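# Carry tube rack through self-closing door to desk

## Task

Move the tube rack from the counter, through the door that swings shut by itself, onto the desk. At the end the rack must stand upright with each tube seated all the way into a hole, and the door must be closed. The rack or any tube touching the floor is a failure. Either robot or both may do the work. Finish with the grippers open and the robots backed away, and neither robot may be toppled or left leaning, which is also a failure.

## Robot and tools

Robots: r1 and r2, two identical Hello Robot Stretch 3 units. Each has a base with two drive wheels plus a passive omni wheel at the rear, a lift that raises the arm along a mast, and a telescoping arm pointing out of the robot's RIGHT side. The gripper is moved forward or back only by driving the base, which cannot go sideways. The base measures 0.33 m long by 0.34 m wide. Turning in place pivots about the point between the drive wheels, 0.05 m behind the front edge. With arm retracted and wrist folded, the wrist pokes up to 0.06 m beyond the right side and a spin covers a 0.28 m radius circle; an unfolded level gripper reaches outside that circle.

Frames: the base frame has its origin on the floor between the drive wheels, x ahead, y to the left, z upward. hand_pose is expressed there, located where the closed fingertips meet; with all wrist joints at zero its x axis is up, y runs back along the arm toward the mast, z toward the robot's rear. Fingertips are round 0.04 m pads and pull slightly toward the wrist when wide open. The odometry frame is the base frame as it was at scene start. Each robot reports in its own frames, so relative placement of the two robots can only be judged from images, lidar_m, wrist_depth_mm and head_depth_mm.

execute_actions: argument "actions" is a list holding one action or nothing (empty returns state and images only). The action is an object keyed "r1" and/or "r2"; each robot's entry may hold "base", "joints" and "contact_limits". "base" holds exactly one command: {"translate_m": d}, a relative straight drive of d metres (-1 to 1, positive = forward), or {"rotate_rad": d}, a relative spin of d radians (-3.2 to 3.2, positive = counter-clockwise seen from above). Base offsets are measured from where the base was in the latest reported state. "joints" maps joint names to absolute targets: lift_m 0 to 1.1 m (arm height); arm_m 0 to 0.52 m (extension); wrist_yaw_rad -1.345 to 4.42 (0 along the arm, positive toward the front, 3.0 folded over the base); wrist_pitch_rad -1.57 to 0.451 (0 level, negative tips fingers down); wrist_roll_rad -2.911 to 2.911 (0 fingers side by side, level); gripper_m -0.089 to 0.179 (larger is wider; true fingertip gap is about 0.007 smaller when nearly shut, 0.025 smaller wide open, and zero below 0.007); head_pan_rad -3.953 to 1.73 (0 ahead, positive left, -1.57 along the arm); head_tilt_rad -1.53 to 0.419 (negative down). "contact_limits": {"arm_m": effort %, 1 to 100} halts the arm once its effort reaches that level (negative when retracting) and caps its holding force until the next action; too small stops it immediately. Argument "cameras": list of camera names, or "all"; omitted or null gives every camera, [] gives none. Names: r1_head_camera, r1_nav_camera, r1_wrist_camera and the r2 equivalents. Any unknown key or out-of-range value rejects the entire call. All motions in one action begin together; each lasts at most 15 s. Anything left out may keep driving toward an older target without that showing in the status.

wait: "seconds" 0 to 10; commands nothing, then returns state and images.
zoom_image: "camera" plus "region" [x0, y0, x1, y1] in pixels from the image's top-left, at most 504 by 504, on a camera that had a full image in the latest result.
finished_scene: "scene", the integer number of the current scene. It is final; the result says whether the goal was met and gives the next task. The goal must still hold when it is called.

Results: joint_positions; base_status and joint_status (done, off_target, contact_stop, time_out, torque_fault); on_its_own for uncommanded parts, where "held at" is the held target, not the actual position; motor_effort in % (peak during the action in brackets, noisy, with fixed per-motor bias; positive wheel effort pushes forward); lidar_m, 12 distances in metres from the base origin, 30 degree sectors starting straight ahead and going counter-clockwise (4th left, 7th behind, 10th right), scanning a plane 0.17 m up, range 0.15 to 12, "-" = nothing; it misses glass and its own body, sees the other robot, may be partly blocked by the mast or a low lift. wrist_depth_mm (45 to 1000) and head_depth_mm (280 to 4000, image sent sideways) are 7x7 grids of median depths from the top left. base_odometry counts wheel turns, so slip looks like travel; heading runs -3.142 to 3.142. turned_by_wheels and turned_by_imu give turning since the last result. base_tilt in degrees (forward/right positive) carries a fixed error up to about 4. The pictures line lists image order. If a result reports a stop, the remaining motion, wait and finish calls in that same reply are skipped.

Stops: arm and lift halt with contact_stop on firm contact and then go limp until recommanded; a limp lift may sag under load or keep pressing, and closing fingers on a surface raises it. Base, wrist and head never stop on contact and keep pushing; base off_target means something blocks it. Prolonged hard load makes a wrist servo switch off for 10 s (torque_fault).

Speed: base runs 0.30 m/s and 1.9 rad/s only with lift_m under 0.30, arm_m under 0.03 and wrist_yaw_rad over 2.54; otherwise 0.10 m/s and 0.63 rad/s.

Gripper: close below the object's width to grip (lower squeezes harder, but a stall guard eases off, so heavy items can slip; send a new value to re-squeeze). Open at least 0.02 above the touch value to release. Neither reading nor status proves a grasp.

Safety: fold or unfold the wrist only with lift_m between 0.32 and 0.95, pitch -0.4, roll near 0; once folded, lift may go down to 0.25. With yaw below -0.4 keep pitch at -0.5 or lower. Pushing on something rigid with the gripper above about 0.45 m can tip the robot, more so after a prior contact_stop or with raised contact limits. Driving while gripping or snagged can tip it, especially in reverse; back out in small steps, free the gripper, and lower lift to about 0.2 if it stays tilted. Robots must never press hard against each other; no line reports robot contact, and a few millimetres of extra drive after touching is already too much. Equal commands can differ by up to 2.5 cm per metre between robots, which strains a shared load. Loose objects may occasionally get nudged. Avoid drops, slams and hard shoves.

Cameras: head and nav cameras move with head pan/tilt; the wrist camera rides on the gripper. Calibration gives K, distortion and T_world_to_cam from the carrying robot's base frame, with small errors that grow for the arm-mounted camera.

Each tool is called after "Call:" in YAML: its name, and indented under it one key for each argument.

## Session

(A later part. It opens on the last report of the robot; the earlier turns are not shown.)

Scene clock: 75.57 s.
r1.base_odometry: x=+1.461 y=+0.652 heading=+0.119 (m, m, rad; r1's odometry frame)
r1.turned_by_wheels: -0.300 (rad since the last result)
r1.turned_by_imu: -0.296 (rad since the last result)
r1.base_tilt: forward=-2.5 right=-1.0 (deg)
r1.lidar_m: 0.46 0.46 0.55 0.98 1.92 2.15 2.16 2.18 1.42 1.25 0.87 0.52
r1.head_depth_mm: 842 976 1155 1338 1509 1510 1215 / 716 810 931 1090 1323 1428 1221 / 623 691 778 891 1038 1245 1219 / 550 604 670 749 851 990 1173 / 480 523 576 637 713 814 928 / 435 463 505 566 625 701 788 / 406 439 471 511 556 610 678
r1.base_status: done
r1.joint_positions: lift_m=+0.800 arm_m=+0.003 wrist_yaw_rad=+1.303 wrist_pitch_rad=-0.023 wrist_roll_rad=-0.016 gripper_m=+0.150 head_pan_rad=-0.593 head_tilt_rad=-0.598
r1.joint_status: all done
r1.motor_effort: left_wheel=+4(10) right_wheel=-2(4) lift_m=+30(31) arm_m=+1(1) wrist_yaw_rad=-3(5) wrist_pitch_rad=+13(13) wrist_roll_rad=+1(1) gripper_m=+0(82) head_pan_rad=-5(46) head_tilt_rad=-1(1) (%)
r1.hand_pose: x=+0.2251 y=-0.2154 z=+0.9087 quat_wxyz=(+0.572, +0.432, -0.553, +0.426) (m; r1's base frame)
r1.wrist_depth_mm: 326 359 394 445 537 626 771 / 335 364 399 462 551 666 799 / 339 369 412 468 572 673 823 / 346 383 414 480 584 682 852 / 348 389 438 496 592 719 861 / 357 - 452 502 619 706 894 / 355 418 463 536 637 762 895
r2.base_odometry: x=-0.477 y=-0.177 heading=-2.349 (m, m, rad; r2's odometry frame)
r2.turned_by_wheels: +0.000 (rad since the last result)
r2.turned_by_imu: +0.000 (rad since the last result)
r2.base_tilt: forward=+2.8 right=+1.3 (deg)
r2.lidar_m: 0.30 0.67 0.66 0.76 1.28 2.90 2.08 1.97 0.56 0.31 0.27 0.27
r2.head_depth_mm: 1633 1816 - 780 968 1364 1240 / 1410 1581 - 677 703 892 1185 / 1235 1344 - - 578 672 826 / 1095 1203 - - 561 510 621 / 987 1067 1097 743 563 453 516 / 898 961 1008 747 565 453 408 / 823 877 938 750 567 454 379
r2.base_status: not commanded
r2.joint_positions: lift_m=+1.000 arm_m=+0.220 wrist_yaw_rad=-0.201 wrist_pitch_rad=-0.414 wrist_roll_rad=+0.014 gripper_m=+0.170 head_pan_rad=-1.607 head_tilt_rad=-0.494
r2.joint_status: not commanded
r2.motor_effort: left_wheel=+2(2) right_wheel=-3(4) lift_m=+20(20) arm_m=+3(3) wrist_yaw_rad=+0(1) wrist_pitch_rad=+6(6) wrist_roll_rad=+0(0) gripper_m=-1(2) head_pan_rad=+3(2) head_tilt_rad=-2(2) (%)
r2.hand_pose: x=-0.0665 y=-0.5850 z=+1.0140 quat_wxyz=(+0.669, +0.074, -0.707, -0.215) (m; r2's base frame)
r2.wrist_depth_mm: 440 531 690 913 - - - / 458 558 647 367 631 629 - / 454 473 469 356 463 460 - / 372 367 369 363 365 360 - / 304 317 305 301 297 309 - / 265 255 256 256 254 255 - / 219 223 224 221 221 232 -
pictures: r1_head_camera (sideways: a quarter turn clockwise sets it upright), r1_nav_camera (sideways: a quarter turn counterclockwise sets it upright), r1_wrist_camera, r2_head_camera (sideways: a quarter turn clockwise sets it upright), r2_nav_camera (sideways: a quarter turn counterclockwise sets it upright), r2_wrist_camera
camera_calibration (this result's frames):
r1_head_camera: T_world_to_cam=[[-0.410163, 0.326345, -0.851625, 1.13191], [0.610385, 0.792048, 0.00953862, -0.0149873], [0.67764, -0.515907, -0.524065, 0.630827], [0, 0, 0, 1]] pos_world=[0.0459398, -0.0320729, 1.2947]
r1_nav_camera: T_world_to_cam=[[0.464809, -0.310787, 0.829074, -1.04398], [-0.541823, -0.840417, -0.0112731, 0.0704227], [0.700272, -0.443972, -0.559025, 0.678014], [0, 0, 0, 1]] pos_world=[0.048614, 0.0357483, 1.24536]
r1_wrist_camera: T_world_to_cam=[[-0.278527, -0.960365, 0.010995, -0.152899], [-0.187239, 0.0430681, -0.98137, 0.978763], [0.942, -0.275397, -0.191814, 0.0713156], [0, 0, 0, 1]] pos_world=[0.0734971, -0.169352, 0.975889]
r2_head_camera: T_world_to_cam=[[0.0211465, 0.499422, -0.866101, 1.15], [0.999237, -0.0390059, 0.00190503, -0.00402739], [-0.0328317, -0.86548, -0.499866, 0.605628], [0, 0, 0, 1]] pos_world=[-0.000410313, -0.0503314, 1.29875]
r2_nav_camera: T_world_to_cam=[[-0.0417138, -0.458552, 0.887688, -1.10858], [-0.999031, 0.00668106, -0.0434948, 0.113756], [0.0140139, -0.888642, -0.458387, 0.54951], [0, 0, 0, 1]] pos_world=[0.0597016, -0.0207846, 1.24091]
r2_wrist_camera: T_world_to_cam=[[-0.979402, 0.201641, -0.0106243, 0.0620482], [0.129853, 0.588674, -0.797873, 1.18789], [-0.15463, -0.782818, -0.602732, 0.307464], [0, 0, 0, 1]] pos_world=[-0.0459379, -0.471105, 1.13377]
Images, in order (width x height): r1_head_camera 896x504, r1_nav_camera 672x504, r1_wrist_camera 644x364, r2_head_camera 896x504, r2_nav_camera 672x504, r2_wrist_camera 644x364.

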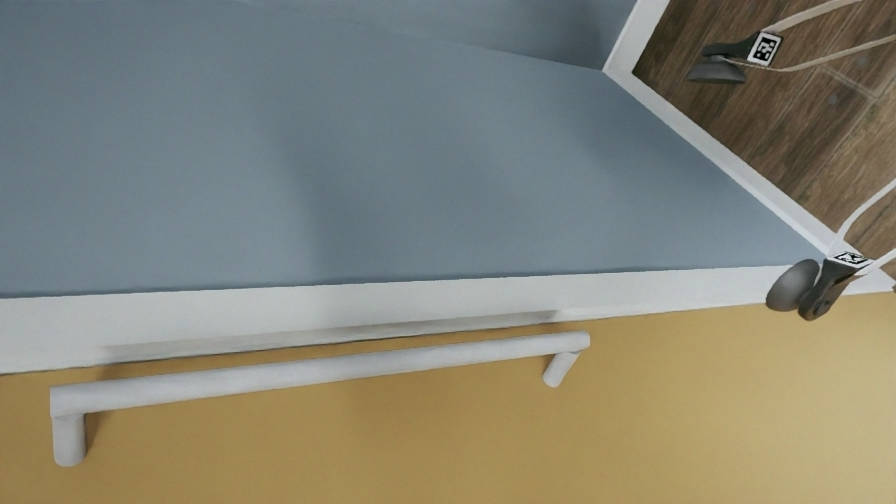

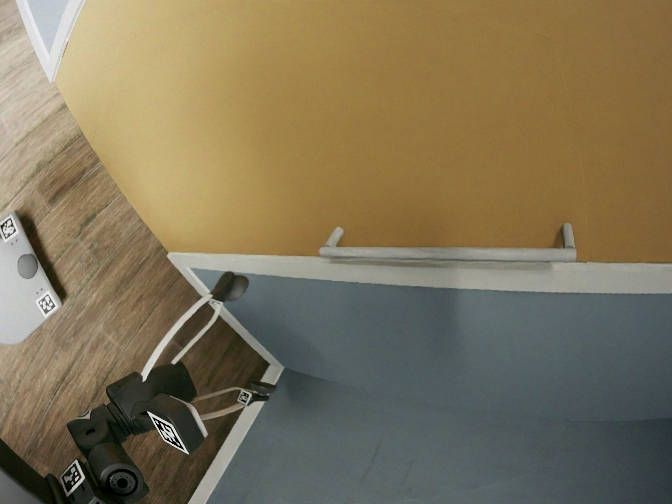

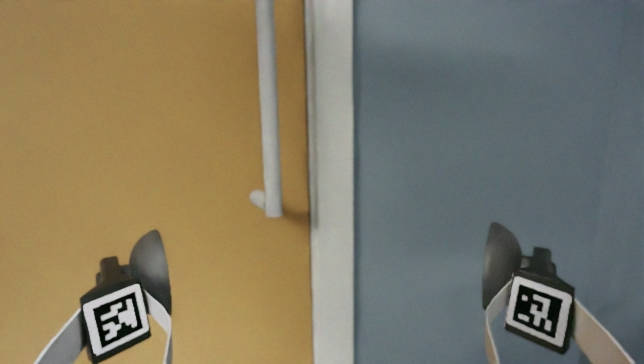

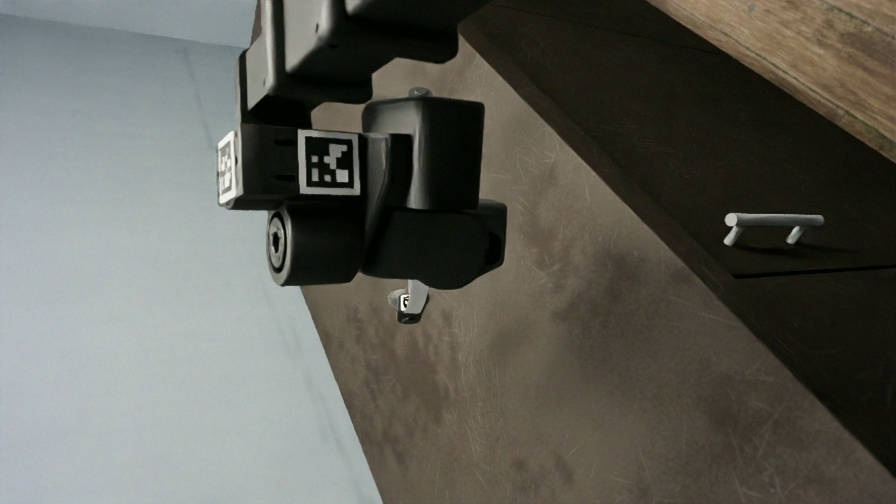

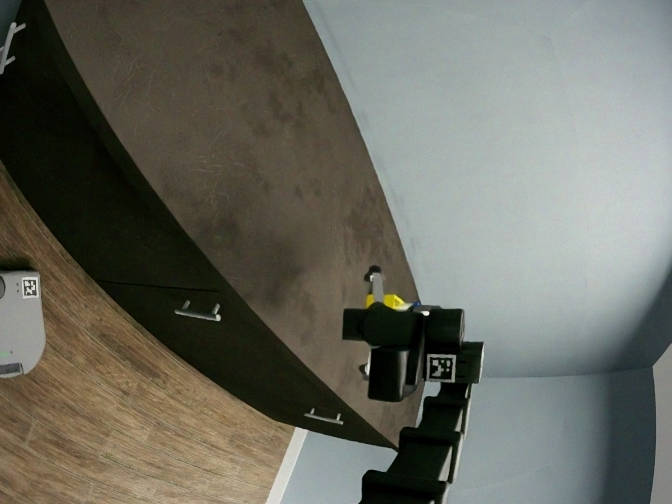

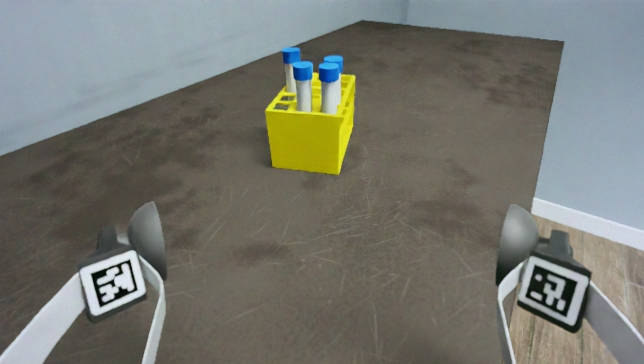

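Call:
execute_actions:
  actions:
    - {"r1":{"base":{"translate_m":0.235},"joints":{"lift_m":0.85,"gripper_m":0.1}},"r2":{"joints":{"arm_m":0.445,"lift_m":0.955,"wrist_yaw_rad":-0.3}}}
  cameras: ["r1_wrist_camera","r2_wrist_camera"]

Call:
execute_actions:
  actions:
    - {"r1":{"joints":{"gripper_m":-0.03}},"r2":{"joints":{"gripper_m":0.03}}}
  cameras: []

Call:
execute_actions:
  actions:
    - {"r1":{"base":{"translate_m":-0.4}},"r2":{"joints":{"lift_m":1.0}}}
  cameras: ["r1_nav_camera","r1_wrist_camera","r2_wrist_camera","r2_head_camera"]

Scene clock: 95.50 s.
r1.base_odometry: x=+1.694 y=+0.680 heading=+0.119 (m, m, rad; r1's odometry frame)
r1.turned_by_wheels: +0.000 (rad since the last result)
r1.turned_by_imu: +0.003 (rad since the last result)
r1.base_tilt: forward=-2.4 right=-1.0 (deg)
r1.lidar_m: 0.23 0.23 0.28 0.50 2.16 2.34 2.39 2.27 1.36 1.20 0.41 0.26
r1.head_depth_mm: 387 447 529 650 841 1210 1246 / 320 364 425 486 608 755 1055 / 291 314 350 375 413 455 698 / - 290 309 346 393 446 543 / - - 286 302 334 378 435 / - - - - 294 322 363 / - - - - - 289 312
r1.base_status: done
r1.joint_positions: lift_m=+0.850 arm_m=+0.003 wrist_yaw_rad=+1.302 wrist_pitch_rad=-0.021 wrist_roll_rad=-0.016 gripper_m=+0.100 head_pan_rad=-0.593 head_tilt_rad=-0.598
r1.joint_status: all done
r1.motor_effort: left_wheel=+4(10) right_wheel=-2(2) lift_m=+30(30) arm_m=+1(1) wrist_yaw_rad=-2(2) wrist_pitch_rad=+12(13) wrist_roll_rad=+0(0) gripper_m=-1(82) head_pan_rad=-5(5) head_tilt_rad=+0(1) (%)
r1.hand_pose: x=+0.2251 y=-0.2155 z=+0.9590 quat_wxyz=(+0.572, +0.431, -0.553, +0.426) (m; r1's base frame)
r1.wrist_depth_mm: 155 168 188 201 237 291 362 / 156 170 192 206 241 299 378 / 160 174 196 212 247 313 397 / 163 178 201 216 256 326 409 / 165 181 207 224 260 341 428 / 169 181 216 230 268 376 458 / 172 184 216 231 282 360 475
r2.base_odometry: x=-0.477 y=-0.177 heading=-2.349 (m, m, rad; r2's odometry frame)
r2.turned_by_wheels: +0.000 (rad since the last result)
r2.turned_by_imu: +0.001 (rad since the last result)
r2.base_tilt: forward=+2.8 right=+1.3 (deg)
r2.lidar_m: 0.30 0.67 0.67 0.76 1.28 2.90 2.28 1.97 0.56 0.31 0.27 0.27
r2.head_depth_mm: 1631 1805 1150 - 959 1362 1236 / 1407 1549 - 701 702 895 1187 / 1231 1344 - 737 577 675 829 / 1095 1184 - 742 561 499 621 / 986 1066 1099 744 562 453 516 / 897 964 1006 746 565 453 407 / 821 879 931 751 566 454 380
r2.base_status: not commanded
r2.joint_positions: lift_m=+0.955 arm_m=+0.445 wrist_yaw_rad=-0.299 wrist_pitch_rad=-0.414 wrist_roll_rad=+0.014 gripper_m=+0.170 head_pan_rad=-1.607 head_tilt_rad=-0.494
r2.joint_status: all done
r2.motor_effort: left_wheel=+2(2) right_wheel=-3(3) lift_m=+20(18) arm_m=+3(0) wrist_yaw_rad=-2(3) wrist_pitch_rad=+7(7) wrist_roll_rad=+0(0) gripper_m=+0(0) head_pan_rad=+3(2) head_tilt_rad=-2(2) (%)
r2.hand_pose: x=-0.0877 y=-0.8045 z=+0.9689 quat_wxyz=(+0.658, +0.039, -0.710, -0.247) (m; r2's base frame)
r2.wrist_depth_mm: 348 417 561 727 787 - - / 351 439 516 509 511 493 494 / 359 373 373 162 126 364 362 / 296 294 291 150 263 285 285 / 242 252 224 137 222 240 235 / 210 201 192 152 189 201 203 / 173 176 177 171 172 175 170
pictures: r1_wrist_camera, r2_wrist_camera
camera_calibration (this result's frames):
r1_wrist_camera: T_world_to_cam=[[-0.278727, -0.960308, 0.0109744, -0.153424], [-0.185846, 0.0427232, -0.98165, 1.02809], [0.942217, -0.275652, -0.190378, 0.079455], [0, 0, 0, 1]] pos_world=[0.0734401, -0.169356, 1.02604]
r2_wrist_camera: T_world_to_cam=[[-0.955112, 0.296053, -0.0106236, 0.163125], [0.186626, 0.57346, -0.797693, 1.27649], [-0.230067, -0.763869, -0.60297, 0.114035], [0, 0, 0, 1]] pos_world=[-0.0561884, -0.693204, 1.08874]
Images, in order (width x height): r1_wrist_camera 644x364, r2_wrist_camera 644x364.

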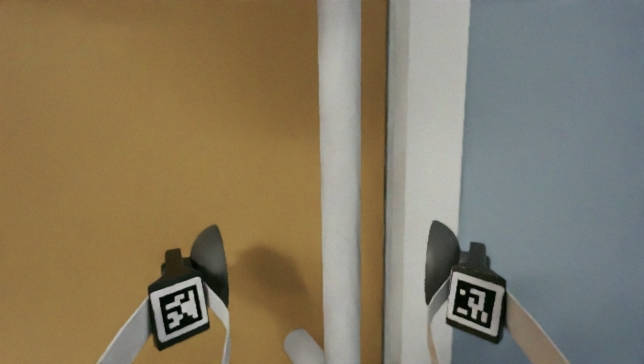

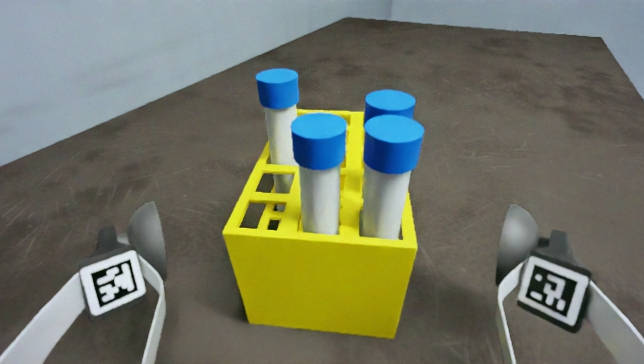

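Scene clock: 97.40 s.
r1.base_odometry: x=+1.694 y=+0.680 heading=+0.119 (m, m, rad; r1's odometry frame)
r1.turned_by_wheels: +0.000 (rad since the last result)
r1.turned_by_imu: +0.000 (rad since the last result)
r1.base_tilt: forward=-2.5 right=-1.1 (deg)
r1.lidar_m: 0.23 0.23 0.28 0.50 2.16 2.33 2.39 2.28 1.36 1.20 0.42 0.26
r1.head_depth_mm: 387 448 532 651 845 1208 1237 / 319 363 422 491 610 783 1055 / 291 315 351 376 414 471 692 / - 290 310 347 394 454 543 / - - 286 300 334 378 436 / - - - - 295 323 364 / - - - - - 290 312
r1.base_status: not commanded
r1.joint_positions: lift_m=+0.850 arm_m=+0.003 wrist_yaw_rad=+1.285 wrist_pitch_rad=-0.021 wrist_roll_rad=-0.016 gripper_m=-0.029 head_pan_rad=-0.593 head_tilt_rad=-0.598
r1.joint_status: all done
r1.on_its_own: wrist_yaw_rad is at rest, and its effort (+13) is outside its rest range (-12 to +12)
r1.motor_effort: left_wheel=+1(3) right_wheel=+3(3) lift_m=+31(30) arm_m=+1(1) wrist_yaw_rad=+13(14) wrist_pitch_rad=+12(12) wrist_roll_rad=+0(1) gripper_m=-19(93) head_pan_rad=-5(5) head_tilt_rad=+0(0) (%)
r1.hand_pose: x=+0.2239 y=-0.2198 z=+0.9590 quat_wxyz=(+0.575, +0.426, -0.557, +0.421) (m; r1's base frame)
r1.wrist_depth_mm: 155 170 191 152 240 307 379 / 158 172 194 155 246 316 394 / 161 176 198 161 253 324 417 / 163 179 204 220 263 341 430 / 165 184 208 166 269 352 456 / 170 187 208 - 289 367 482 / 173 190 213 219 287 380 513
r2.base_odometry: x=-0.477 y=-0.177 heading=-2.349 (m, m, rad; r2's odometry frame)
r2.turned_by_wheels: +0.000 (rad since the last result)
r2.turned_by_imu: +0.000 (rad since the last result)
r2.base_tilt: forward=+2.8 right=+1.3 (deg)
r2.lidar_m: 0.30 0.67 0.66 0.76 1.29 2.89 2.28 1.96 0.56 0.31 0.27 0.27
r2.head_depth_mm: 1631 1811 1152 - 961 1360 1241 / 1408 1550 - 703 704 893 1183 / 1230 1344 - 737 579 676 828 / 1095 1186 - 740 561 500 621 / 986 1070 1096 746 563 453 517 / 896 966 1008 747 564 453 407 / 821 879 934 751 566 454 380
r2.base_status: not commanded
r2.joint_positions: lift_m=+0.955 arm_m=+0.445 wrist_yaw_rad=-0.299 wrist_pitch_rad=-0.414 wrist_roll_rad=+0.014 gripper_m=+0.031 head_pan_rad=-1.607 head_tilt_rad=-0.494
r2.joint_status: all done
r2.motor_effort: left_wheel=+2(2) right_wheel=-3(3) lift_m=+21(19) arm_m=+3(3) wrist_yaw_rad=-1(1) wrist_pitch_rad=+6(7) wrist_roll_rad=+0(0) gripper_m=-22(95) head_pan_rad=+3(3) head_tilt_rad=-2(2) (%)
r2.hand_pose: x=-0.0879 y=-0.8045 z=+0.9689 quat_wxyz=(+0.658, +0.039, -0.710, -0.248) (m; r2's base frame)
r2.wrist_depth_mm: 343 419 568 734 786 - - / 359 438 513 511 505 501 502 / 358 376 369 158 126 365 361 / 294 296 282 150 149 291 286 / 242 243 170 134 134 236 234 / 205 205 161 151 156 202 200 / 179 177 176 171 176 175 174
pictures: none
No camera images: the call's "cameras" was empty. Leave "cameras" out to get every camera's image.

Scene clock: 102.77 s.
r1.base_odometry: x=+1.297 y=+0.632 heading=+0.119 (m, m, rad; r1's odometry frame)
r1.turned_by_wheels: +0.000 (rad since the last result)
r1.turned_by_imu: +0.000 (rad since the last result)
r1.base_tilt: forward=-2.4 right=-0.8 (deg)
r1.lidar_m: 0.62 0.62 0.73 1.32 1.89 2.06 2.00 2.01 1.47 1.29 1.18 0.71
r1.head_depth_mm: 1098 1188 1304 1419 1561 1477 1252 / 984 1117 1282 1477 1656 1512 1227 / 863 958 1076 1227 1423 1464 1222 / 760 833 921 1034 1176 1355 1230 / 684 741 809 894 993 1117 1200 / 609 654 709 776 864 964 1085 / 557 595 633 703 766 843 931
r1.base_status: done
r1.joint_positions: lift_m=+0.850 arm_m=+0.003 wrist_yaw_rad=+1.298 wrist_pitch_rad=-0.021 wrist_roll_rad=-0.016 gripper_m=-0.029 head_pan_rad=-0.593 head_tilt_rad=-0.598
r1.joint_status: not commanded
r1.motor_effort: left_wheel=+4(6) right_wheel=-2(5) lift_m=+30(30) arm_m=+1(1) wrist_yaw_rad=+2(13) wrist_pitch_rad=+11(12) wrist_roll_rad=+0(0) gripper_m=-12(19) head_pan_rad=-5(5) head_tilt_rad=-1(0) (%)
r1.hand_pose: x=+0.2248 y=-0.2167 z=+0.9592 quat_wxyz=(+0.573, +0.430, -0.554, +0.425) (m; r1's base frame)
r1.wrist_depth_mm: 444 494 546 641 746 887 875 / 461 501 545 642 750 911 897 / 464 503 563 669 794 924 926 / 478 518 562 662 785 999 939 / 476 537 595 681 823 - 954 / 486 551 619 - 864 - 978 / 498 540 613 715 910 - 984
r2.base_odometry: x=-0.477 y=-0.177 heading=-2.349 (m, m, rad; r2's odometry frame)
r2.turned_by_wheels: +0.000 (rad since the last result)
r2.turned_by_imu: +0.001 (rad since the last result)
r2.base_tilt: forward=+2.9 right=+1.4 (deg)
r2.lidar_m: 0.30 0.67 0.67 0.76 1.29 2.90 1.94 1.97 0.56 0.31 0.27 0.27
r2.head_depth_mm: 1626 1794 - 767 967 1365 1236 / 1402 1552 953 734 703 891 1185 / 1233 1337 930 739 578 673 827 / 1095 1157 - 740 561 500 621 / 984 1067 1098 744 562 453 517 / 896 962 1009 747 564 453 407 / 822 876 933 752 567 455 380
r2.base_status: not commanded
r2.joint_positions: lift_m=+1.000 arm_m=+0.445 wrist_yaw_rad=-0.299 wrist_pitch_rad=-0.424 wrist_roll_rad=+0.014 gripper_m=+0.034 head_pan_rad=-1.607 head_tilt_rad=-0.494
r2.joint_status: all done
r2.motor_effort: left_wheel=+2(2) right_wheel=-3(3) lift_m=+39(41) arm_m=+3(2) wrist_yaw_rad=-1(1) wrist_pitch_rad=+11(11) wrist_roll_rad=+0(0) gripper_m=-21(22) head_pan_rad=+1(3) head_tilt_rad=-2(2) (%)
r2.hand_pose: x=-0.0875 y=-0.8033 z=+1.0110 quat_wxyz=(+0.657, +0.042, -0.710, -0.251) (m; r2's base frame)
r2.wrist_depth_mm: 343 422 563 806 - - - / 355 438 546 622 600 607 701 / 369 436 460 116 129 446 444 / 364 361 344 150 143 354 350 / 298 293 144 134 135 291 286 / 253 252 161 151 156 248 248 / 221 218 213 208 211 216 215
pictures: r1_nav_camera (sideways: a quarter turn counterclockwise sets it upright), r1_wrist_camera, r2_head_camera (sideways: a quarter turn clockwise sets it upright), r2_wrist_camera
camera_calibration (this result's frames):
r1_nav_camera: T_world_to_cam=[[0.464784, -0.310824, 0.829074, -1.04398], [-0.541891, -0.840373, -0.0112731, 0.0704231], [0.700236, -0.444028, -0.559025, 0.678014], [0, 0, 0, 1]] pos_world=[0.0486169, 0.0357449, 1.24536]
r1_wrist_camera: T_world_to_cam=[[-0.283376, -0.958946, 0.010966, -0.153319], [-0.185082, 0.0434664, -0.981761, 1.02833], [0.940979, -0.280238, -0.189801, 0.0781803], [0, 0, 0, 1]] pos_world=[0.0733126, -0.169814, 1.0261]
r2_head_camera: T_world_to_cam=[[0.0211448, 0.499429, -0.866097, 1.14999], [0.999237, -0.039002, 0.00190501, -0.00402736], [-0.0328281, -0.865477, -0.499872, 0.605636], [0, 0, 0, 1]] pos_world=[-0.000410114, -0.0503314, 1.29875]
r2_wrist_camera: T_world_to_cam=[[-0.954846, 0.29691, -0.0106055, 0.164086], [0.189271, 0.580392, -0.792036, 1.30939], [-0.229008, -0.75828, -0.610382, 0.152384], [0, 0, 0, 1]] pos_world=[-0.0562548, -0.693129, 1.13184]
Images, in order (width x height): r1_nav_camera 672x504, r1_wrist_camera 644x364, r2_head_camera 896x504, r2_wrist_camera 644x364.

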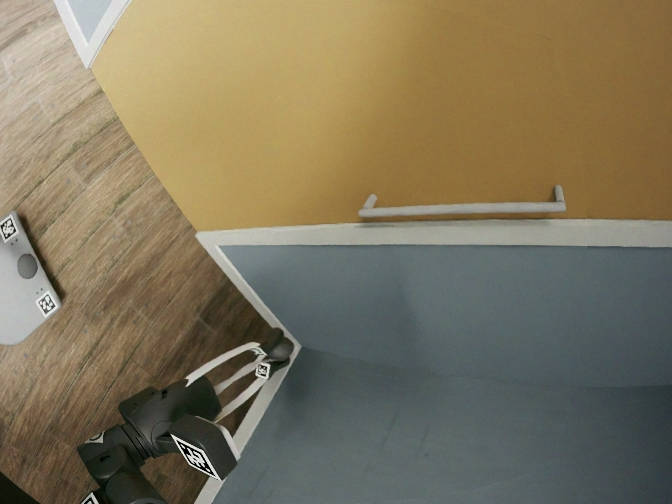

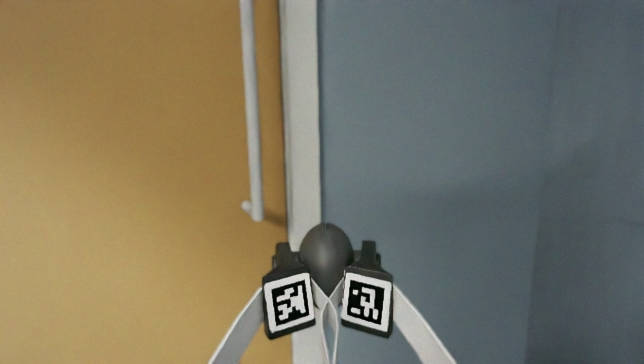

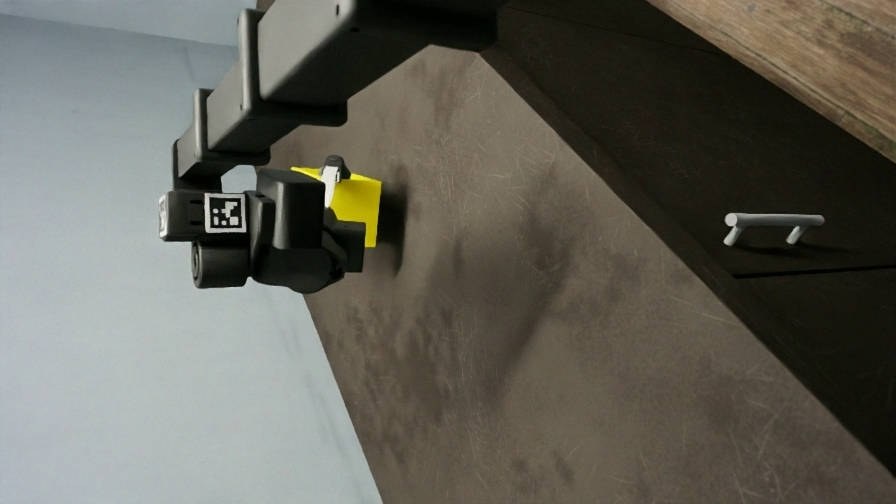

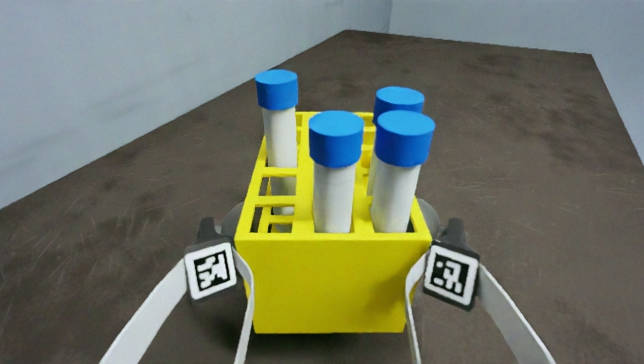

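Call:
execute_actions:
  actions:
    - {"r1":{"base":{"translate_m":0.43},"joints":{"gripper_m":0.07,"arm_m":0.015}},"r2":{"base":{"translate_m":-0.3},"joints":{"arm_m":0,"gripper_m":0.01}}}
  cameras: []

Call:
execute_actions:
  actions:
    - {"r1":{"joints":{"gripper_m":-0.085}},"r2":{"base":{"rotate_rad":2.2},"joints":{"wrist_yaw_rad":2.0,"head_pan_rad":0}}}
  cameras: ["r1_wrist_camera"]

Call:
execute_actions:
  actions:
    - {"r1":{"base":{"translate_m":-0.4}},"r2":{"base":{"translate_m":1}}}
  cameras: ["r1_nav_camera","r2_nav_camera"]

Scene clock: 117.83 s.
r1.base_odometry: x=+1.724 y=+0.684 heading=+0.119 (m, m, rad; r1's odometry frame)
r1.turned_by_wheels: +0.000 (rad since the last result)
r1.turned_by_imu: +0.004 (rad since the last result)
r1.base_tilt: forward=-2.4 right=-0.9 (deg)
r1.lidar_m: 0.20 0.20 0.24 0.44 2.17 2.08 2.42 2.26 1.35 1.19 0.39 0.23
r1.head_depth_mm: 344 397 460 556 720 1025 1218 / - 308 345 391 330 488 907 / - 288 308 350 409 465 599 / - - - 300 336 382 464 / - - - - 294 322 371 / - - - - - 289 311 / - - - - - - -
r1.base_status: done
r1.joint_positions: lift_m=+0.850 arm_m=+0.015 wrist_yaw_rad=+1.302 wrist_pitch_rad=-0.021 wrist_roll_rad=-0.016 gripper_m=+0.070 head_pan_rad=-0.593 head_tilt_rad=-0.598
r1.joint_status: all done
r1.motor_effort: left_wheel=+4(11) right_wheel=+5(5) lift_m=+30(30) arm_m=+5(4) wrist_yaw_rad=-2(3) wrist_pitch_rad=+12(12) wrist_roll_rad=+1(1) gripper_m=-1(79) head_pan_rad=-4(4) head_tilt_rad=-1(0) (%)
r1.hand_pose: x=+0.2251 y=-0.2275 z=+0.9591 quat_wxyz=(+0.572, +0.431, -0.553, +0.426) (m; r1's base frame)
r1.wrist_depth_mm: 134 146 163 122 205 256 315 / 136 149 166 179 211 265 327 / 139 151 170 183 218 274 343 / 141 154 175 188 222 280 361 / 144 158 177 194 232 294 376 / 147 160 - 198 233 312 393 / 150 161 189 203 245 331 418
r2.base_odometry: x=-0.266 y=+0.037 heading=-2.349 (m, m, rad; r2's odometry frame)
r2.turned_by_wheels: +0.000 (rad since the last result)
r2.turned_by_imu: +0.002 (rad since the last result)
r2.base_tilt: forward=+2.8 right=+1.4 (deg)
r2.lidar_m: 0.55 0.87 0.87 1.00 1.69 2.68 2.01 1.76 1.02 0.57 0.48 0.48
r2.head_depth_mm: 1540 1659 1270 1583 - - - / 1631 1778 1090 1072 - - - / 1537 1698 1085 862 - - - / 1371 1504 1095 817 857 978 - / 1237 1342 1099 746 774 868 989 / 1125 1209 1106 746 666 746 837 / 1028 1098 1112 750 607 655 721
r2.base_status: done
r2.joint_positions: lift_m=+1.000 arm_m=+0.003 wrist_yaw_rad=-0.299 wrist_pitch_rad=-0.424 wrist_roll_rad=+0.014 gripper_m=+0.032 head_pan_rad=-1.607 head_tilt_rad=-0.494
r2.joint_status: gripper_m off_target (ended at +0.032, target +0.010); the others done
joint sent to its limit — the command would take r2.arm_m past its lower limit, so that joint was sent only as far as its limit.
r2.on_its_own: gripper_m is held at +0.031, not at your +0.010, by its stall guard, which is still easing
r2.motor_effort: left_wheel=+2(2) right_wheel=-2(10) lift_m=+39(39) arm_m=-3(2) wrist_yaw_rad=-1(0) wrist_pitch_rad=+11(11) wrist_roll_rad=+0(0) gripper_m=-21(97) head_pan_rad=+2(2) head_tilt_rad=-2(2) (%)
r2.hand_pose: x=-0.0875 y=-0.3614 z=+1.0109 quat_wxyz=(+0.657, +0.043, -0.710, -0.251) (m; r2's base frame)
r2.wrist_depth_mm: 747 901 - 957 - - - / 631 637 632 719 - - - / 469 463 492 117 130 - - / 371 385 506 150 151 - - / 317 421 167 134 135 - - / 340 423 161 150 156 - - / 356 497 647 - - - -
pictures: none
No camera images: the call's "cameras" was empty. Leave "cameras" out to get every camera's image.

Scene clock: 122.30 s.
r1.base_odometry: x=+1.724 y=+0.684 heading=+0.120 (m, m, rad; r1's odometry frame)
r1.turned_by_wheels: +0.000 (rad since the last result)
r1.turned_by_imu: +0.002 (rad since the last result)
r1.base_tilt: forward=-2.4 right=-1.0 (deg)
r1.lidar_m: 0.20 0.20 0.24 0.44 2.16 2.07 2.43 2.26 1.35 1.19 0.38 0.23
r1.head_depth_mm: 353 400 461 550 716 1017 1222 / - 305 339 382 326 609 893 / - - 303 342 400 435 583 / - - - 295 329 382 454 / - - - - 292 316 365 / - - - - - 287 306 / - - - - - - -
r1.base_status: not commanded
r1.joint_positions: lift_m=+0.850 arm_m=+0.015 wrist_yaw_rad=+1.285 wrist_pitch_rad=-0.020 wrist_roll_rad=-0.016 gripper_m=-0.072 head_pan_rad=-0.593 head_tilt_rad=-0.598
r1.joint_status: gripper_m off_target (ended at -0.072, target -0.085)
r1.on_its_own: gripper_m is held at -0.071, not at your -0.085, by its stall guard, which is still easing; wrist_yaw_rad is at rest, and its effort (+13) is outside its rest range (-12 to +12)
r1.motor_effort: left_wheel=+2(7) right_wheel=-4(6) lift_m=+30(30) arm_m=+2(5) wrist_yaw_rad=+13(20) wrist_pitch_rad=+11(12) wrist_roll_rad=+0(0) gripper_m=-6(100) head_pan_rad=-5(5) head_tilt_rad=-1(0) (%)
r1.hand_pose: x=+0.2240 y=-0.2319 z=+0.9594 quat_wxyz=(+0.575, +0.426, -0.557, +0.421) (m; r1's base frame)
r1.wrist_depth_mm: 132 144 162 116 205 263 329 / 134 147 166 119 211 270 343 / 136 149 169 122 219 278 352 / 139 152 174 125 227 291 375 / 142 156 175 128 231 301 396 / 144 158 178 130 245 311 409 / 147 162 181 137 244 330 443
r2.base_odometry: x=-0.266 y=+0.037 heading=-0.149 (m, m, rad; r2's odometry frame)
r2.turned_by_wheels: +2.200 (rad since the last result)
r2.turned_by_imu: +2.196 (rad since the last result)
r2.base_tilt: forward=+2.8 right=+1.3 (deg)
r2.lidar_m: 2.07 2.69 1.95 1.75 0.85 0.54 0.48 0.49 0.59 0.87 0.88 1.07
r2.head_depth_mm: 1498 1570 1643 1711 1715 1493 - / 1854 1962 2081 2153 1837 1520 - / 2278 2478 2692 2429 1843 336 305 / 2244 2466 2719 2448 1850 346 308 / 2212 2409 2671 2443 1844 1495 1215 / 2170 2349 2606 2455 1859 1492 1249 / 2122 2283 2561 2453 1865 1500 1260
r2.base_status: done
r2.joint_positions: lift_m=+1.000 arm_m=+0.003 wrist_yaw_rad=+1.998 wrist_pitch_rad=-0.424 wrist_roll_rad=+0.014 gripper_m=+0.035 head_pan_rad=-0.007 head_tilt_rad=-0.494
r2.joint_status: all done
r2.on_its_own: gripper_m is held at +0.034, not at your +0.010, by its stall guard, which is not easing now
r2.motor_effort: left_wheel=-4(9) right_wheel=+3(9) lift_m=+40(40) arm_m=-3(3) wrist_yaw_rad=+1(4) wrist_pitch_rad=+11(11) wrist_roll_rad=+0(0) gripper_m=-20(21) head_pan_rad=+2(31) head_tilt_rad=-2(2) (%)
r2.hand_pose: x=+0.1822 y=-0.0552 z=+1.0109 quat_wxyz=(+0.498, +0.665, -0.252, +0.496) (m; r2's base frame)
r2.wrist_depth_mm: - - - - - - - / - - - - - - - / - - - 116 128 - - / - - - 150 150 - - / - - 167 135 135 - - / - - 159 152 155 - - / - - - - - - -
pictures: r1_wrist_camera
camera_calibration (this result's frames):
r1_wrist_camera: T_world_to_cam=[[-0.295012, -0.955431, 0.0109539, -0.164715], [-0.183738, 0.0454758, -0.981923, 1.02938], [0.937661, -0.291691, -0.188965, 0.0720276], [0, 0, 0, 1]] pos_world=[0.0730051, -0.183176, 1.02618]
Images, in order (width x height): r1_wrist_camera 644x364.

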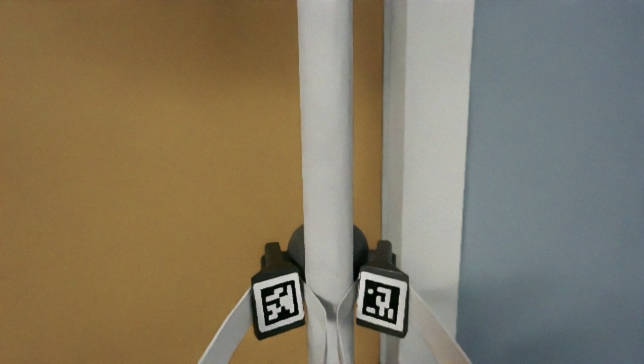

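Scene clock: 133.23 s.
r1.base_odometry: x=+1.327 y=+0.636 heading=+0.120 (m, m, rad; r1's odometry frame)
r1.turned_by_wheels: +0.000 (rad since the last result)
r1.turned_by_imu: +0.001 (rad since the last result)
r1.base_tilt: forward=-2.4 right=-1.0 (deg)
r1.lidar_m: 0.31 0.36 0.64 1.26 1.89 2.23 1.26 2.04 1.45 1.28 0.35 0.31
r1.head_depth_mm: 1078 1173 1296 1416 1558 1459 1250 / - 287 316 371 1637 1469 1225 / - - 294 328 353 348 558 / - - 289 318 363 412 505 / - - - 302 342 395 467 / - - - 292 325 372 435 / - - - 285 309 351 407
r1.base_status: done
r1.joint_positions: lift_m=+0.850 arm_m=+0.015 wrist_yaw_rad=+1.437 wrist_pitch_rad=-0.019 wrist_roll_rad=-0.016 gripper_m=-0.042 head_pan_rad=-0.593 head_tilt_rad=-0.598
r1.joint_status: not commanded
r1.on_its_own: wrist_yaw_rad is held at +1.426, not at your +1.300, by its stall guard, which is not easing now; gripper_m is held at -0.043, not at your -0.085, by its stall guard, which is not easing now
r1.motor_effort: left_wheel=+5(15) right_wheel=-5(15) lift_m=+30(30) arm_m=+4(4) wrist_yaw_rad=-10(72) wrist_pitch_rad=+11(11) wrist_roll_rad=+1(1) gripper_m=-21(32) head_pan_rad=-5(4) head_tilt_rad=+0(0) (%)
r1.hand_pose: x=+0.2321 y=-0.1938 z=+0.9596 quat_wxyz=(+0.541, +0.467, -0.523, +0.464) (m; r1's base frame)
r1.wrist_depth_mm: 196 189 183 116 172 697 796 / 202 195 189 119 176 690 810 / 208 201 195 124 180 734 856 / 215 205 199 130 185 770 879 / 221 214 206 127 191 786 919 / 228 220 212 130 195 812 934 / 235 226 218 205 203 834 946
r2.base_odometry: x=+0.723 y=-0.113 heading=-0.150 (m, m, rad; r2's odometry frame)
r2.turned_by_wheels: +0.000 (rad since the last result)
r2.turned_by_imu: +0.002 (rad since the last result)
r2.base_tilt: forward=+2.9 right=+1.3 (deg)
r2.lidar_m: 1.65 1.71 1.69 1.31 1.94 1.63 1.47 1.22 0.77 0.70 0.70 0.85
r2.head_depth_mm: 1198 1253 1308 1383 1449 1435 - / 1437 1546 1658 1774 1746 1517 - / 1452 1595 1762 1981 1851 336 305 / 1422 1559 1732 1932 1832 347 316 / 1392 1527 1687 1887 1855 1492 1221 / 1364 1494 1654 1822 1853 1501 1250 / 1342 1467 1617 1792 1870 1498 1252
r2.base_status: done
r2.joint_positions: lift_m=+1.000 arm_m=+0.003 wrist_yaw_rad=+1.998 wrist_pitch_rad=-0.424 wrist_roll_rad=+0.014 gripper_m=+0.035 head_pan_rad=-0.007 head_tilt_rad=-0.494
r2.joint_status: not commanded
r2.on_its_own: gripper_m is held at +0.034, not at your +0.010, by its stall guard, which is not easing now
r2.motor_effort: left_wheel=-5(4) right_wheel=+3(8) lift_m=+39(39) arm_m=-3(3) wrist_yaw_rad=+2(1) wrist_pitch_rad=+11(11) wrist_roll_rad=+0(0) gripper_m=-20(20) head_pan_rad=+2(3) head_tilt_rad=-2(2) (%)
r2.hand_pose: x=+0.1822 y=-0.0552 z=+1.0109 quat_wxyz=(+0.498, +0.665, -0.252, +0.496) (m; r2's base frame)
r2.wrist_depth_mm: - - - - - - - / - - - - - - - / - - - 116 130 - - / - - - 150 151 - 968 / - - 169 135 135 - 895 / - - 160 151 155 - 880 / - - - - - - 832
pictures: r1_nav_camera (sideways: a quarter turn counterclockwise sets it upright), r2_nav_camera (sideways: a quarter turn counterclockwise sets it upright)
camera_calibration (this result's frames):
r1_nav_camera: T_world_to_cam=[[0.464727, -0.310909, 0.829074, -1.04398], [-0.542045, -0.840274, -0.0112731, 0.070424], [0.700154, -0.444157, -0.559025, 0.678015], [0, 0, 0, 1]] pos_world=[0.0486234, 0.0357371, 1.24536]
r2_nav_camera: T_world_to_cam=[[0.459588, -0.0283251, 0.88768, -1.11163], [0.0224522, -0.998801, -0.0434952, 0.107525], [0.887848, 0.0399202, -0.458402, 0.544198], [0, 0, 0, 1]] pos_world=[0.0253118, 0.0541849, 1.24091]
Images, in order (width x height): r1_nav_camera 672x504, r2_nav_camera 672x504.

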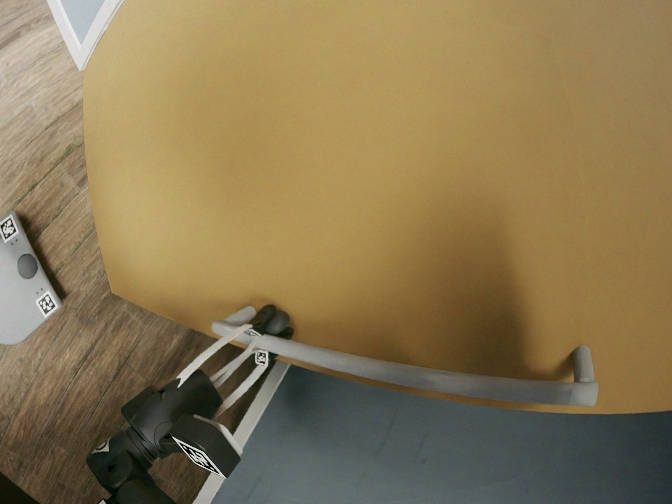

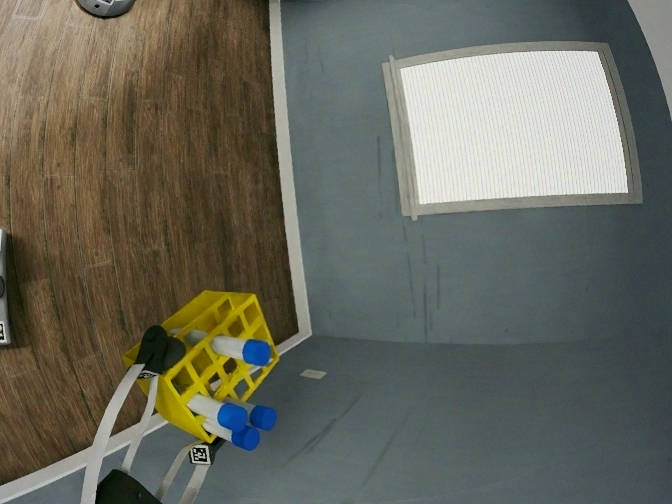

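Call:
execute_actions:
  actions:
    - {"r1":{"base":{"rotate_rad":-0.7},"joints":{"wrist_yaw_rad":2.15}},"r2":{"base":{"translate_m":0.65}}}
  cameras: []

Call:
execute_actions:
  actions:
    - {"r1":{"base":{"translate_m":-0.3},"joints":{"wrist_yaw_rad":2.05}},"r2":{"base":{"rotate_rad":1.72}}}
  cameras: []

Call:
execute_actions:
  actions:
    - {"r1":{"base":{"translate_m":-0.25},"joints":{"wrist_yaw_rad":2.2}}}
  cameras: ["r1_nav_camera","r2_nav_camera"]

Scene clock: 146.87 s.
r1.base_odometry: x=+1.327 y=+0.636 heading=-0.580 (m, m, rad; r1's odometry frame)
r1.turned_by_wheels: -0.700 (rad since the last result)
r1.turned_by_imu: -0.691 (rad since the last result)
r1.base_tilt: forward=-2.4 right=-1.0 (deg)
r1.lidar_m: 0.22 0.22 0.25 0.41 0.96 1.89 2.03 2.06 1.30 1.63 1.29 0.25
r1.head_depth_mm: 1031 1133 1247 1428 1616 1473 1219 / 1035 1139 1264 1411 1628 1471 1217 / 1034 1136 1264 1423 1603 1468 1228 / 1035 1144 1262 1422 1627 1483 1228 / 1033 1136 1265 1427 1626 1476 1226 / 1038 1139 1262 1412 1589 314 353 / 1034 1132 1248 - - - -
r1.base_status: done
r1.joint_positions: lift_m=+0.850 arm_m=+0.015 wrist_yaw_rad=+2.130 wrist_pitch_rad=-0.018 wrist_roll_rad=-0.016 gripper_m=-0.042 head_pan_rad=-0.593 head_tilt_rad=-0.598
r1.joint_status: all done
r1.on_its_own: gripper_m is held at -0.043, not at your -0.085, by its stall guard, which is not easing now; wrist_yaw_rad is at rest, and its effort (+17) is outside its rest range (-12 to +12)
r1.motor_effort: left_wheel=+2(13) right_wheel=-3(13) lift_m=+30(30) arm_m=-3(3) wrist_yaw_rad=+17(81) wrist_pitch_rad=+10(10) wrist_roll_rad=+0(1) gripper_m=-23(26) head_pan_rad=-4(5) head_tilt_rad=+0(1) (%)
r1.hand_pose: x=+0.1954 y=-0.0246 z=+0.9598 quat_wxyz=(+0.351, +0.617, -0.334, +0.621) (m; r1's base frame)
r1.wrist_depth_mm: 221 207 192 116 169 162 901 / 227 211 198 120 173 168 945 / 235 219 203 123 177 172 959 / 244 226 208 128 181 175 - / 250 234 216 129 187 917 - / 261 242 226 130 190 947 - / 274 251 233 205 201 983 -
r2.base_odometry: x=+1.365 y=-0.209 heading=-0.150 (m, m, rad; r2's odometry frame)
r2.turned_by_wheels: +0.000 (rad since the last result)
r2.turned_by_imu: +0.002 (rad since the last result)
r2.base_tilt: forward=+2.8 right=+1.3 (deg)
r2.lidar_m: 1.06 1.06 1.30 1.54 1.44 2.33 2.11 1.02 0.65 0.58 0.59 0.71
r2.head_depth_mm: 928 1006 1085 1150 1209 1248 - / 910 1004 1116 1256 1413 1472 - / 893 982 1089 1222 1393 336 305 / 878 962 1062 1186 1345 346 316 / 857 941 1039 1159 1310 1428 1222 / 842 922 1015 1130 1272 1419 1249 / 828 901 982 1101 1235 1390 1256
r2.base_status: done
r2.joint_positions: lift_m=+1.000 arm_m=+0.003 wrist_yaw_rad=+1.998 wrist_pitch_rad=-0.424 wrist_roll_rad=+0.014 gripper_m=+0.035 head_pan_rad=-0.007 head_tilt_rad=-0.494
r2.joint_status: not commanded
r2.on_its_own: gripper_m is held at +0.034, not at your +0.010, by its stall guard, which is not easing now
r2.motor_effort: left_wheel=-5(6) right_wheel=+3(8) lift_m=+40(39) arm_m=-3(3) wrist_yaw_rad=+1(2) wrist_pitch_rad=+11(11) wrist_roll_rad=+0(1) gripper_m=-20(21) head_pan_rad=+4(3) head_tilt_rad=-2(2) (%)
r2.hand_pose: x=+0.1822 y=-0.0552 z=+1.0109 quat_wxyz=(+0.498, +0.665, -0.252, +0.496) (m; r2's base frame)
r2.wrist_depth_mm: - - - 930 898 862 773 / - - - - 953 922 822 / - - - 117 130 989 804 / - - - 150 152 - 770 / - - 167 135 135 - 736 / - - 159 150 156 - 706 / - - - - - - 682
pictures: none
No camera images: the call's "cameras" was empty. Leave "cameras" out to get every camera's image.

Scene clock: 150.83 s.
r1.base_odometry: x=+1.076 y=+0.800 heading=-0.580 (m, m, rad; r1's odometry frame)
r1.turned_by_wheels: +0.000 (rad since the last result)
r1.turned_by_imu: +0.000 (rad since the last result)
r1.base_tilt: forward=-2.5 right=-0.9 (deg)
r1.lidar_m: 0.24 0.26 0.38 0.83 1.25 1.65 1.78 1.88 1.32 1.95 1.54 0.25
r1.head_depth_mm: 1226 1354 1492 1699 1832 1464 1216 / 1228 1350 1498 1677 1838 1465 1220 / 1240 1364 1516 1704 1819 1475 1223 / 1235 1354 1516 1699 1825 1472 1222 / 1235 1358 1515 1662 1753 321 374 / - - - - - 296 335 / - - - - - - 304
r1.base_status: done
r1.joint_positions: lift_m=+0.850 arm_m=+0.015 wrist_yaw_rad=+2.055 wrist_pitch_rad=-0.018 wrist_roll_rad=-0.016 gripper_m=-0.042 head_pan_rad=-0.593 head_tilt_rad=-0.598
r1.joint_status: all done
r1.on_its_own: gripper_m is held at -0.043, not at your -0.085, by its stall guard, which is not easing now
r1.motor_effort: left_wheel=+5(6) right_wheel=-6(12) lift_m=+30(30) arm_m=+2(3) wrist_yaw_rad=-4(32) wrist_pitch_rad=+10(10) wrist_roll_rad=+1(1) gripper_m=-20(23) head_pan_rad=-5(5) head_tilt_rad=+0(1) (%)
r1.hand_pose: x=+0.2050 y=-0.0408 z=+0.9598 quat_wxyz=(+0.374, +0.604, -0.357, +0.607) (m; r1's base frame)
r1.wrist_depth_mm: 340 269 220 118 162 143 - / 355 276 227 122 166 145 - / 371 290 235 125 170 149 - / 392 303 244 128 174 152 - / 416 316 251 130 177 156 - / 441 335 270 131 178 162 - / 469 346 276 173 192 167 -
r2.base_odometry: x=+1.365 y=-0.209 heading=+1.570 (m, m, rad; r2's odometry frame)
r2.turned_by_wheels: +1.720 (rad since the last result)
r2.turned_by_imu: +1.717 (rad since the last result)
r2.base_tilt: forward=+2.9 right=+1.2 (deg)
r2.lidar_m: 1.33 1.32 2.20 2.10 0.85 0.61 0.58 0.60 0.81 1.06 1.09 1.47
r2.head_depth_mm: 1705 1877 2083 2264 1831 1495 - / 1696 1875 2058 2245 1838 1528 - / 1697 1850 2057 2222 1841 336 304 / 3450 3679 3540 2441 1846 346 308 / 3446 3631 3572 2337 1730 1493 1220 / 1116 1211 1320 1635 1798 1490 1248 / 1219 1441 1704 2170 1629 1436 1254
r2.base_status: done
r2.joint_positions: lift_m=+1.000 arm_m=+0.003 wrist_yaw_rad=+1.998 wrist_pitch_rad=-0.424 wrist_roll_rad=+0.014 gripper_m=+0.035 head_pan_rad=-0.007 head_tilt_rad=-0.494
r2.joint_status: not commanded
r2.on_its_own: gripper_m is held at +0.034, not at your +0.010, by its stall guard, which is not easing now
r2.motor_effort: left_wheel=-4(10) right_wheel=+3(9) lift_m=+39(39) arm_m=-3(3) wrist_yaw_rad=+1(1) wrist_pitch_rad=+11(11) wrist_roll_rad=+0(0) gripper_m=-18(20) head_pan_rad=+2(2) head_tilt_rad=-2(2) (%)
r2.hand_pose: x=+0.1822 y=-0.0552 z=+1.0109 quat_wxyz=(+0.498, +0.665, -0.252, +0.496) (m; r2's base frame)
r2.wrist_depth_mm: - - - - - - - / - - - - - - - / - - - 117 129 - - / - - - 150 150 - - / - - 168 135 135 - - / - - 159 150 156 - - / - - - - - - -
pictures: none
No camera images: the call's "cameras" was empty. Leave "cameras" out to get every camera's image.

Scene clock: 155.63 s.
r1.base_odometry: x=+0.867 y=+0.937 heading=-0.579 (m, m, rad; r1's odometry frame)
r1.turned_by_wheels: +0.000 (rad since the last result)
r1.turned_by_imu: +0.274 (rad since the last result)
r1.base_tilt: forward=-2.3 right=-1.0 (deg)
r1.lidar_m: 0.22 0.34 0.91 1.13 1.49 1.50 1.87 1.72 1.27 1.83 1.68 0.21
r1.head_depth_mm: 1321 1436 1594 1775 1821 1471 1217 / 1348 1487 1632 1820 1843 1475 1226 / 1396 1525 1678 1883 1836 1463 1225 / 1422 1556 1728 1946 1853 1468 1139 / - - - - - - 298 / - - - - - - 299 / - - - - - - -
r1.base_status: done
r1.joint_positions: lift_m=+0.850 arm_m=+0.015 wrist_yaw_rad=+2.195 wrist_pitch_rad=-0.014 wrist_roll_rad=-0.016 gripper_m=-0.042 head_pan_rad=-0.594 head_tilt_rad=-0.598
r1.joint_status: all done
r1.on_its_own: gripper_m is held at -0.043, not at your -0.085, by its stall guard, which is not easing now
r1.motor_effort: left_wheel=-4(42) right_wheel=-8(60) lift_m=+28(30) arm_m=+7(10) wrist_yaw_rad=+4(73) wrist_pitch_rad=+8(10) wrist_roll_rad=+1(1) gripper_m=-20(24) head_pan_rad=-5(5) head_tilt_rad=+0(0) (%)
r1.hand_pose: x=+0.1862 y=-0.0099 z=+0.9608 quat_wxyz=(+0.330, +0.627, -0.315, +0.632) (m; r1's base frame)
r1.wrist_depth_mm: 817 826 832 118 173 121 94 / 858 853 855 121 177 123 94 / 861 848 872 123 180 125 95 / 878 898 877 127 183 126 96 / 893 918 920 130 187 128 97 / 945 939 935 131 170 130 98 / 958 992 974 139 198 131 99
r2.base_odometry: x=+1.365 y=-0.209 heading=+1.570 (m, m, rad; r2's odometry frame)
r2.turned_by_wheels: +0.000 (rad since the last result)
r2.turned_by_imu: +0.001 (rad since the last result)
r2.base_tilt: forward=+2.8 right=+1.4 (deg)
r2.lidar_m: 2.04 1.27 2.20 2.11 0.85 0.61 0.58 0.60 0.81 1.06 1.09 1.47
r2.head_depth_mm: 1712 1878 2078 2247 1839 1493 - / 1697 1860 2065 2231 1848 1519 - / 1692 1860 2052 2213 1835 336 305 / 3423 3634 3587 2466 1849 346 308 / 3393 3598 3582 2440 1837 1488 1218 / 3381 3635 3592 2446 1860 1498 1245 / 3399 3665 3214 1951 1746 1441 1252
r2.base_status: not commanded
r2.joint_positions: lift_m=+1.000 arm_m=+0.003 wrist_yaw_rad=+1.998 wrist_pitch_rad=-0.424 wrist_roll_rad=+0.014 gripper_m=+0.035 head_pan_rad=-0.007 head_tilt_rad=-0.494
r2.joint_status: not commanded
r2.on_its_own: gripper_m is held at +0.034, not at your +0.010, by its stall guard, which is not easing now
r2.motor_effort: left_wheel=-4(4) right_wheel=+3(3) lift_m=+39(40) arm_m=-3(3) wrist_yaw_rad=+1(1) wrist_pitch_rad=+11(11) wrist_roll_rad=+0(0) gripper_m=-20(20) head_pan_rad=+3(3) head_tilt_rad=-2(2) (%)
r2.hand_pose: x=+0.1822 y=-0.0552 z=+1.0109 quat_wxyz=(+0.498, +0.665, -0.252, +0.496) (m; r2's base frame)
r2.wrist_depth_mm: - - - - - - - / - - - - - - - / - - - 118 129 - - / - - - 151 152 - - / - - 169 136 134 - - / - - 161 150 155 - - / - - - - - - -
pictures: r1_nav_camera (sideways: a quarter turn counterclockwise sets it upright), r2_nav_camera (sideways: a quarter turn counterclockwise sets it upright)
camera_calibration (this result's frames):
r1_nav_camera: T_world_to_cam=[[0.46449, -0.311017, 0.829167, -1.0441], [-0.542377, -0.84006, -0.0112697, 0.0704217], [0.700054, -0.444486, -0.558888, 0.677837], [0, 0, 0, 1]] pos_world=[0.0486454, 0.0357149, 1.24536]
r2_nav_camera: T_world_to_cam=[[0.45959, -0.0283178, 0.887679, -1.11163], [0.0224678, -0.998801, -0.0434953, 0.107525], [0.887847, 0.0399343, -0.458403, 0.5442], [0, 0, 0, 1]] pos_world=[0.0253108, 0.0541852, 1.24091]
Images, in order (width x height): r1_nav_camera 672x504, r2_nav_camera 672x504.

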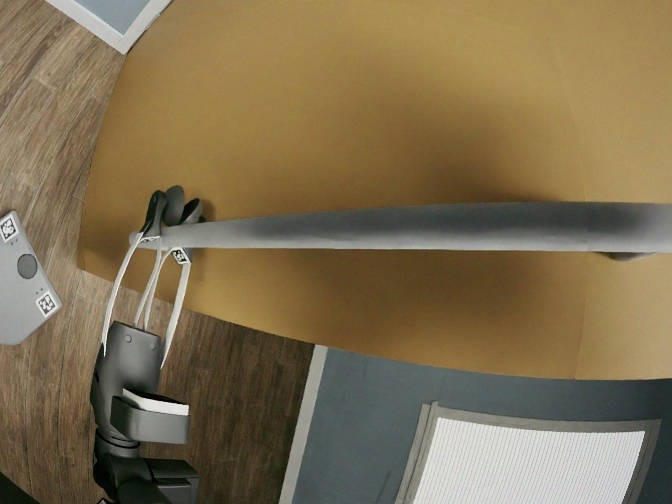

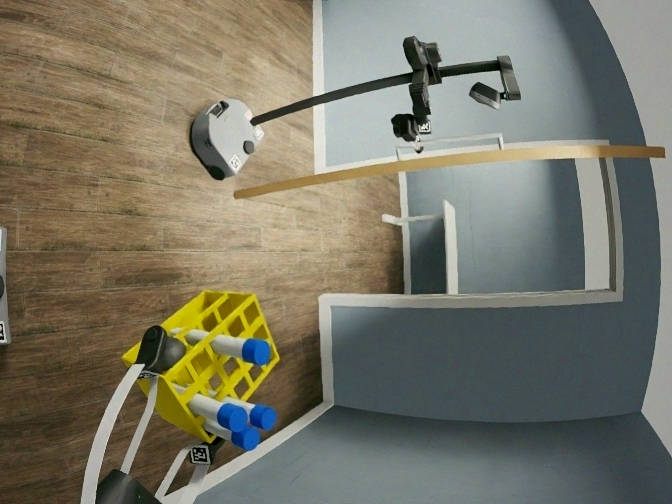

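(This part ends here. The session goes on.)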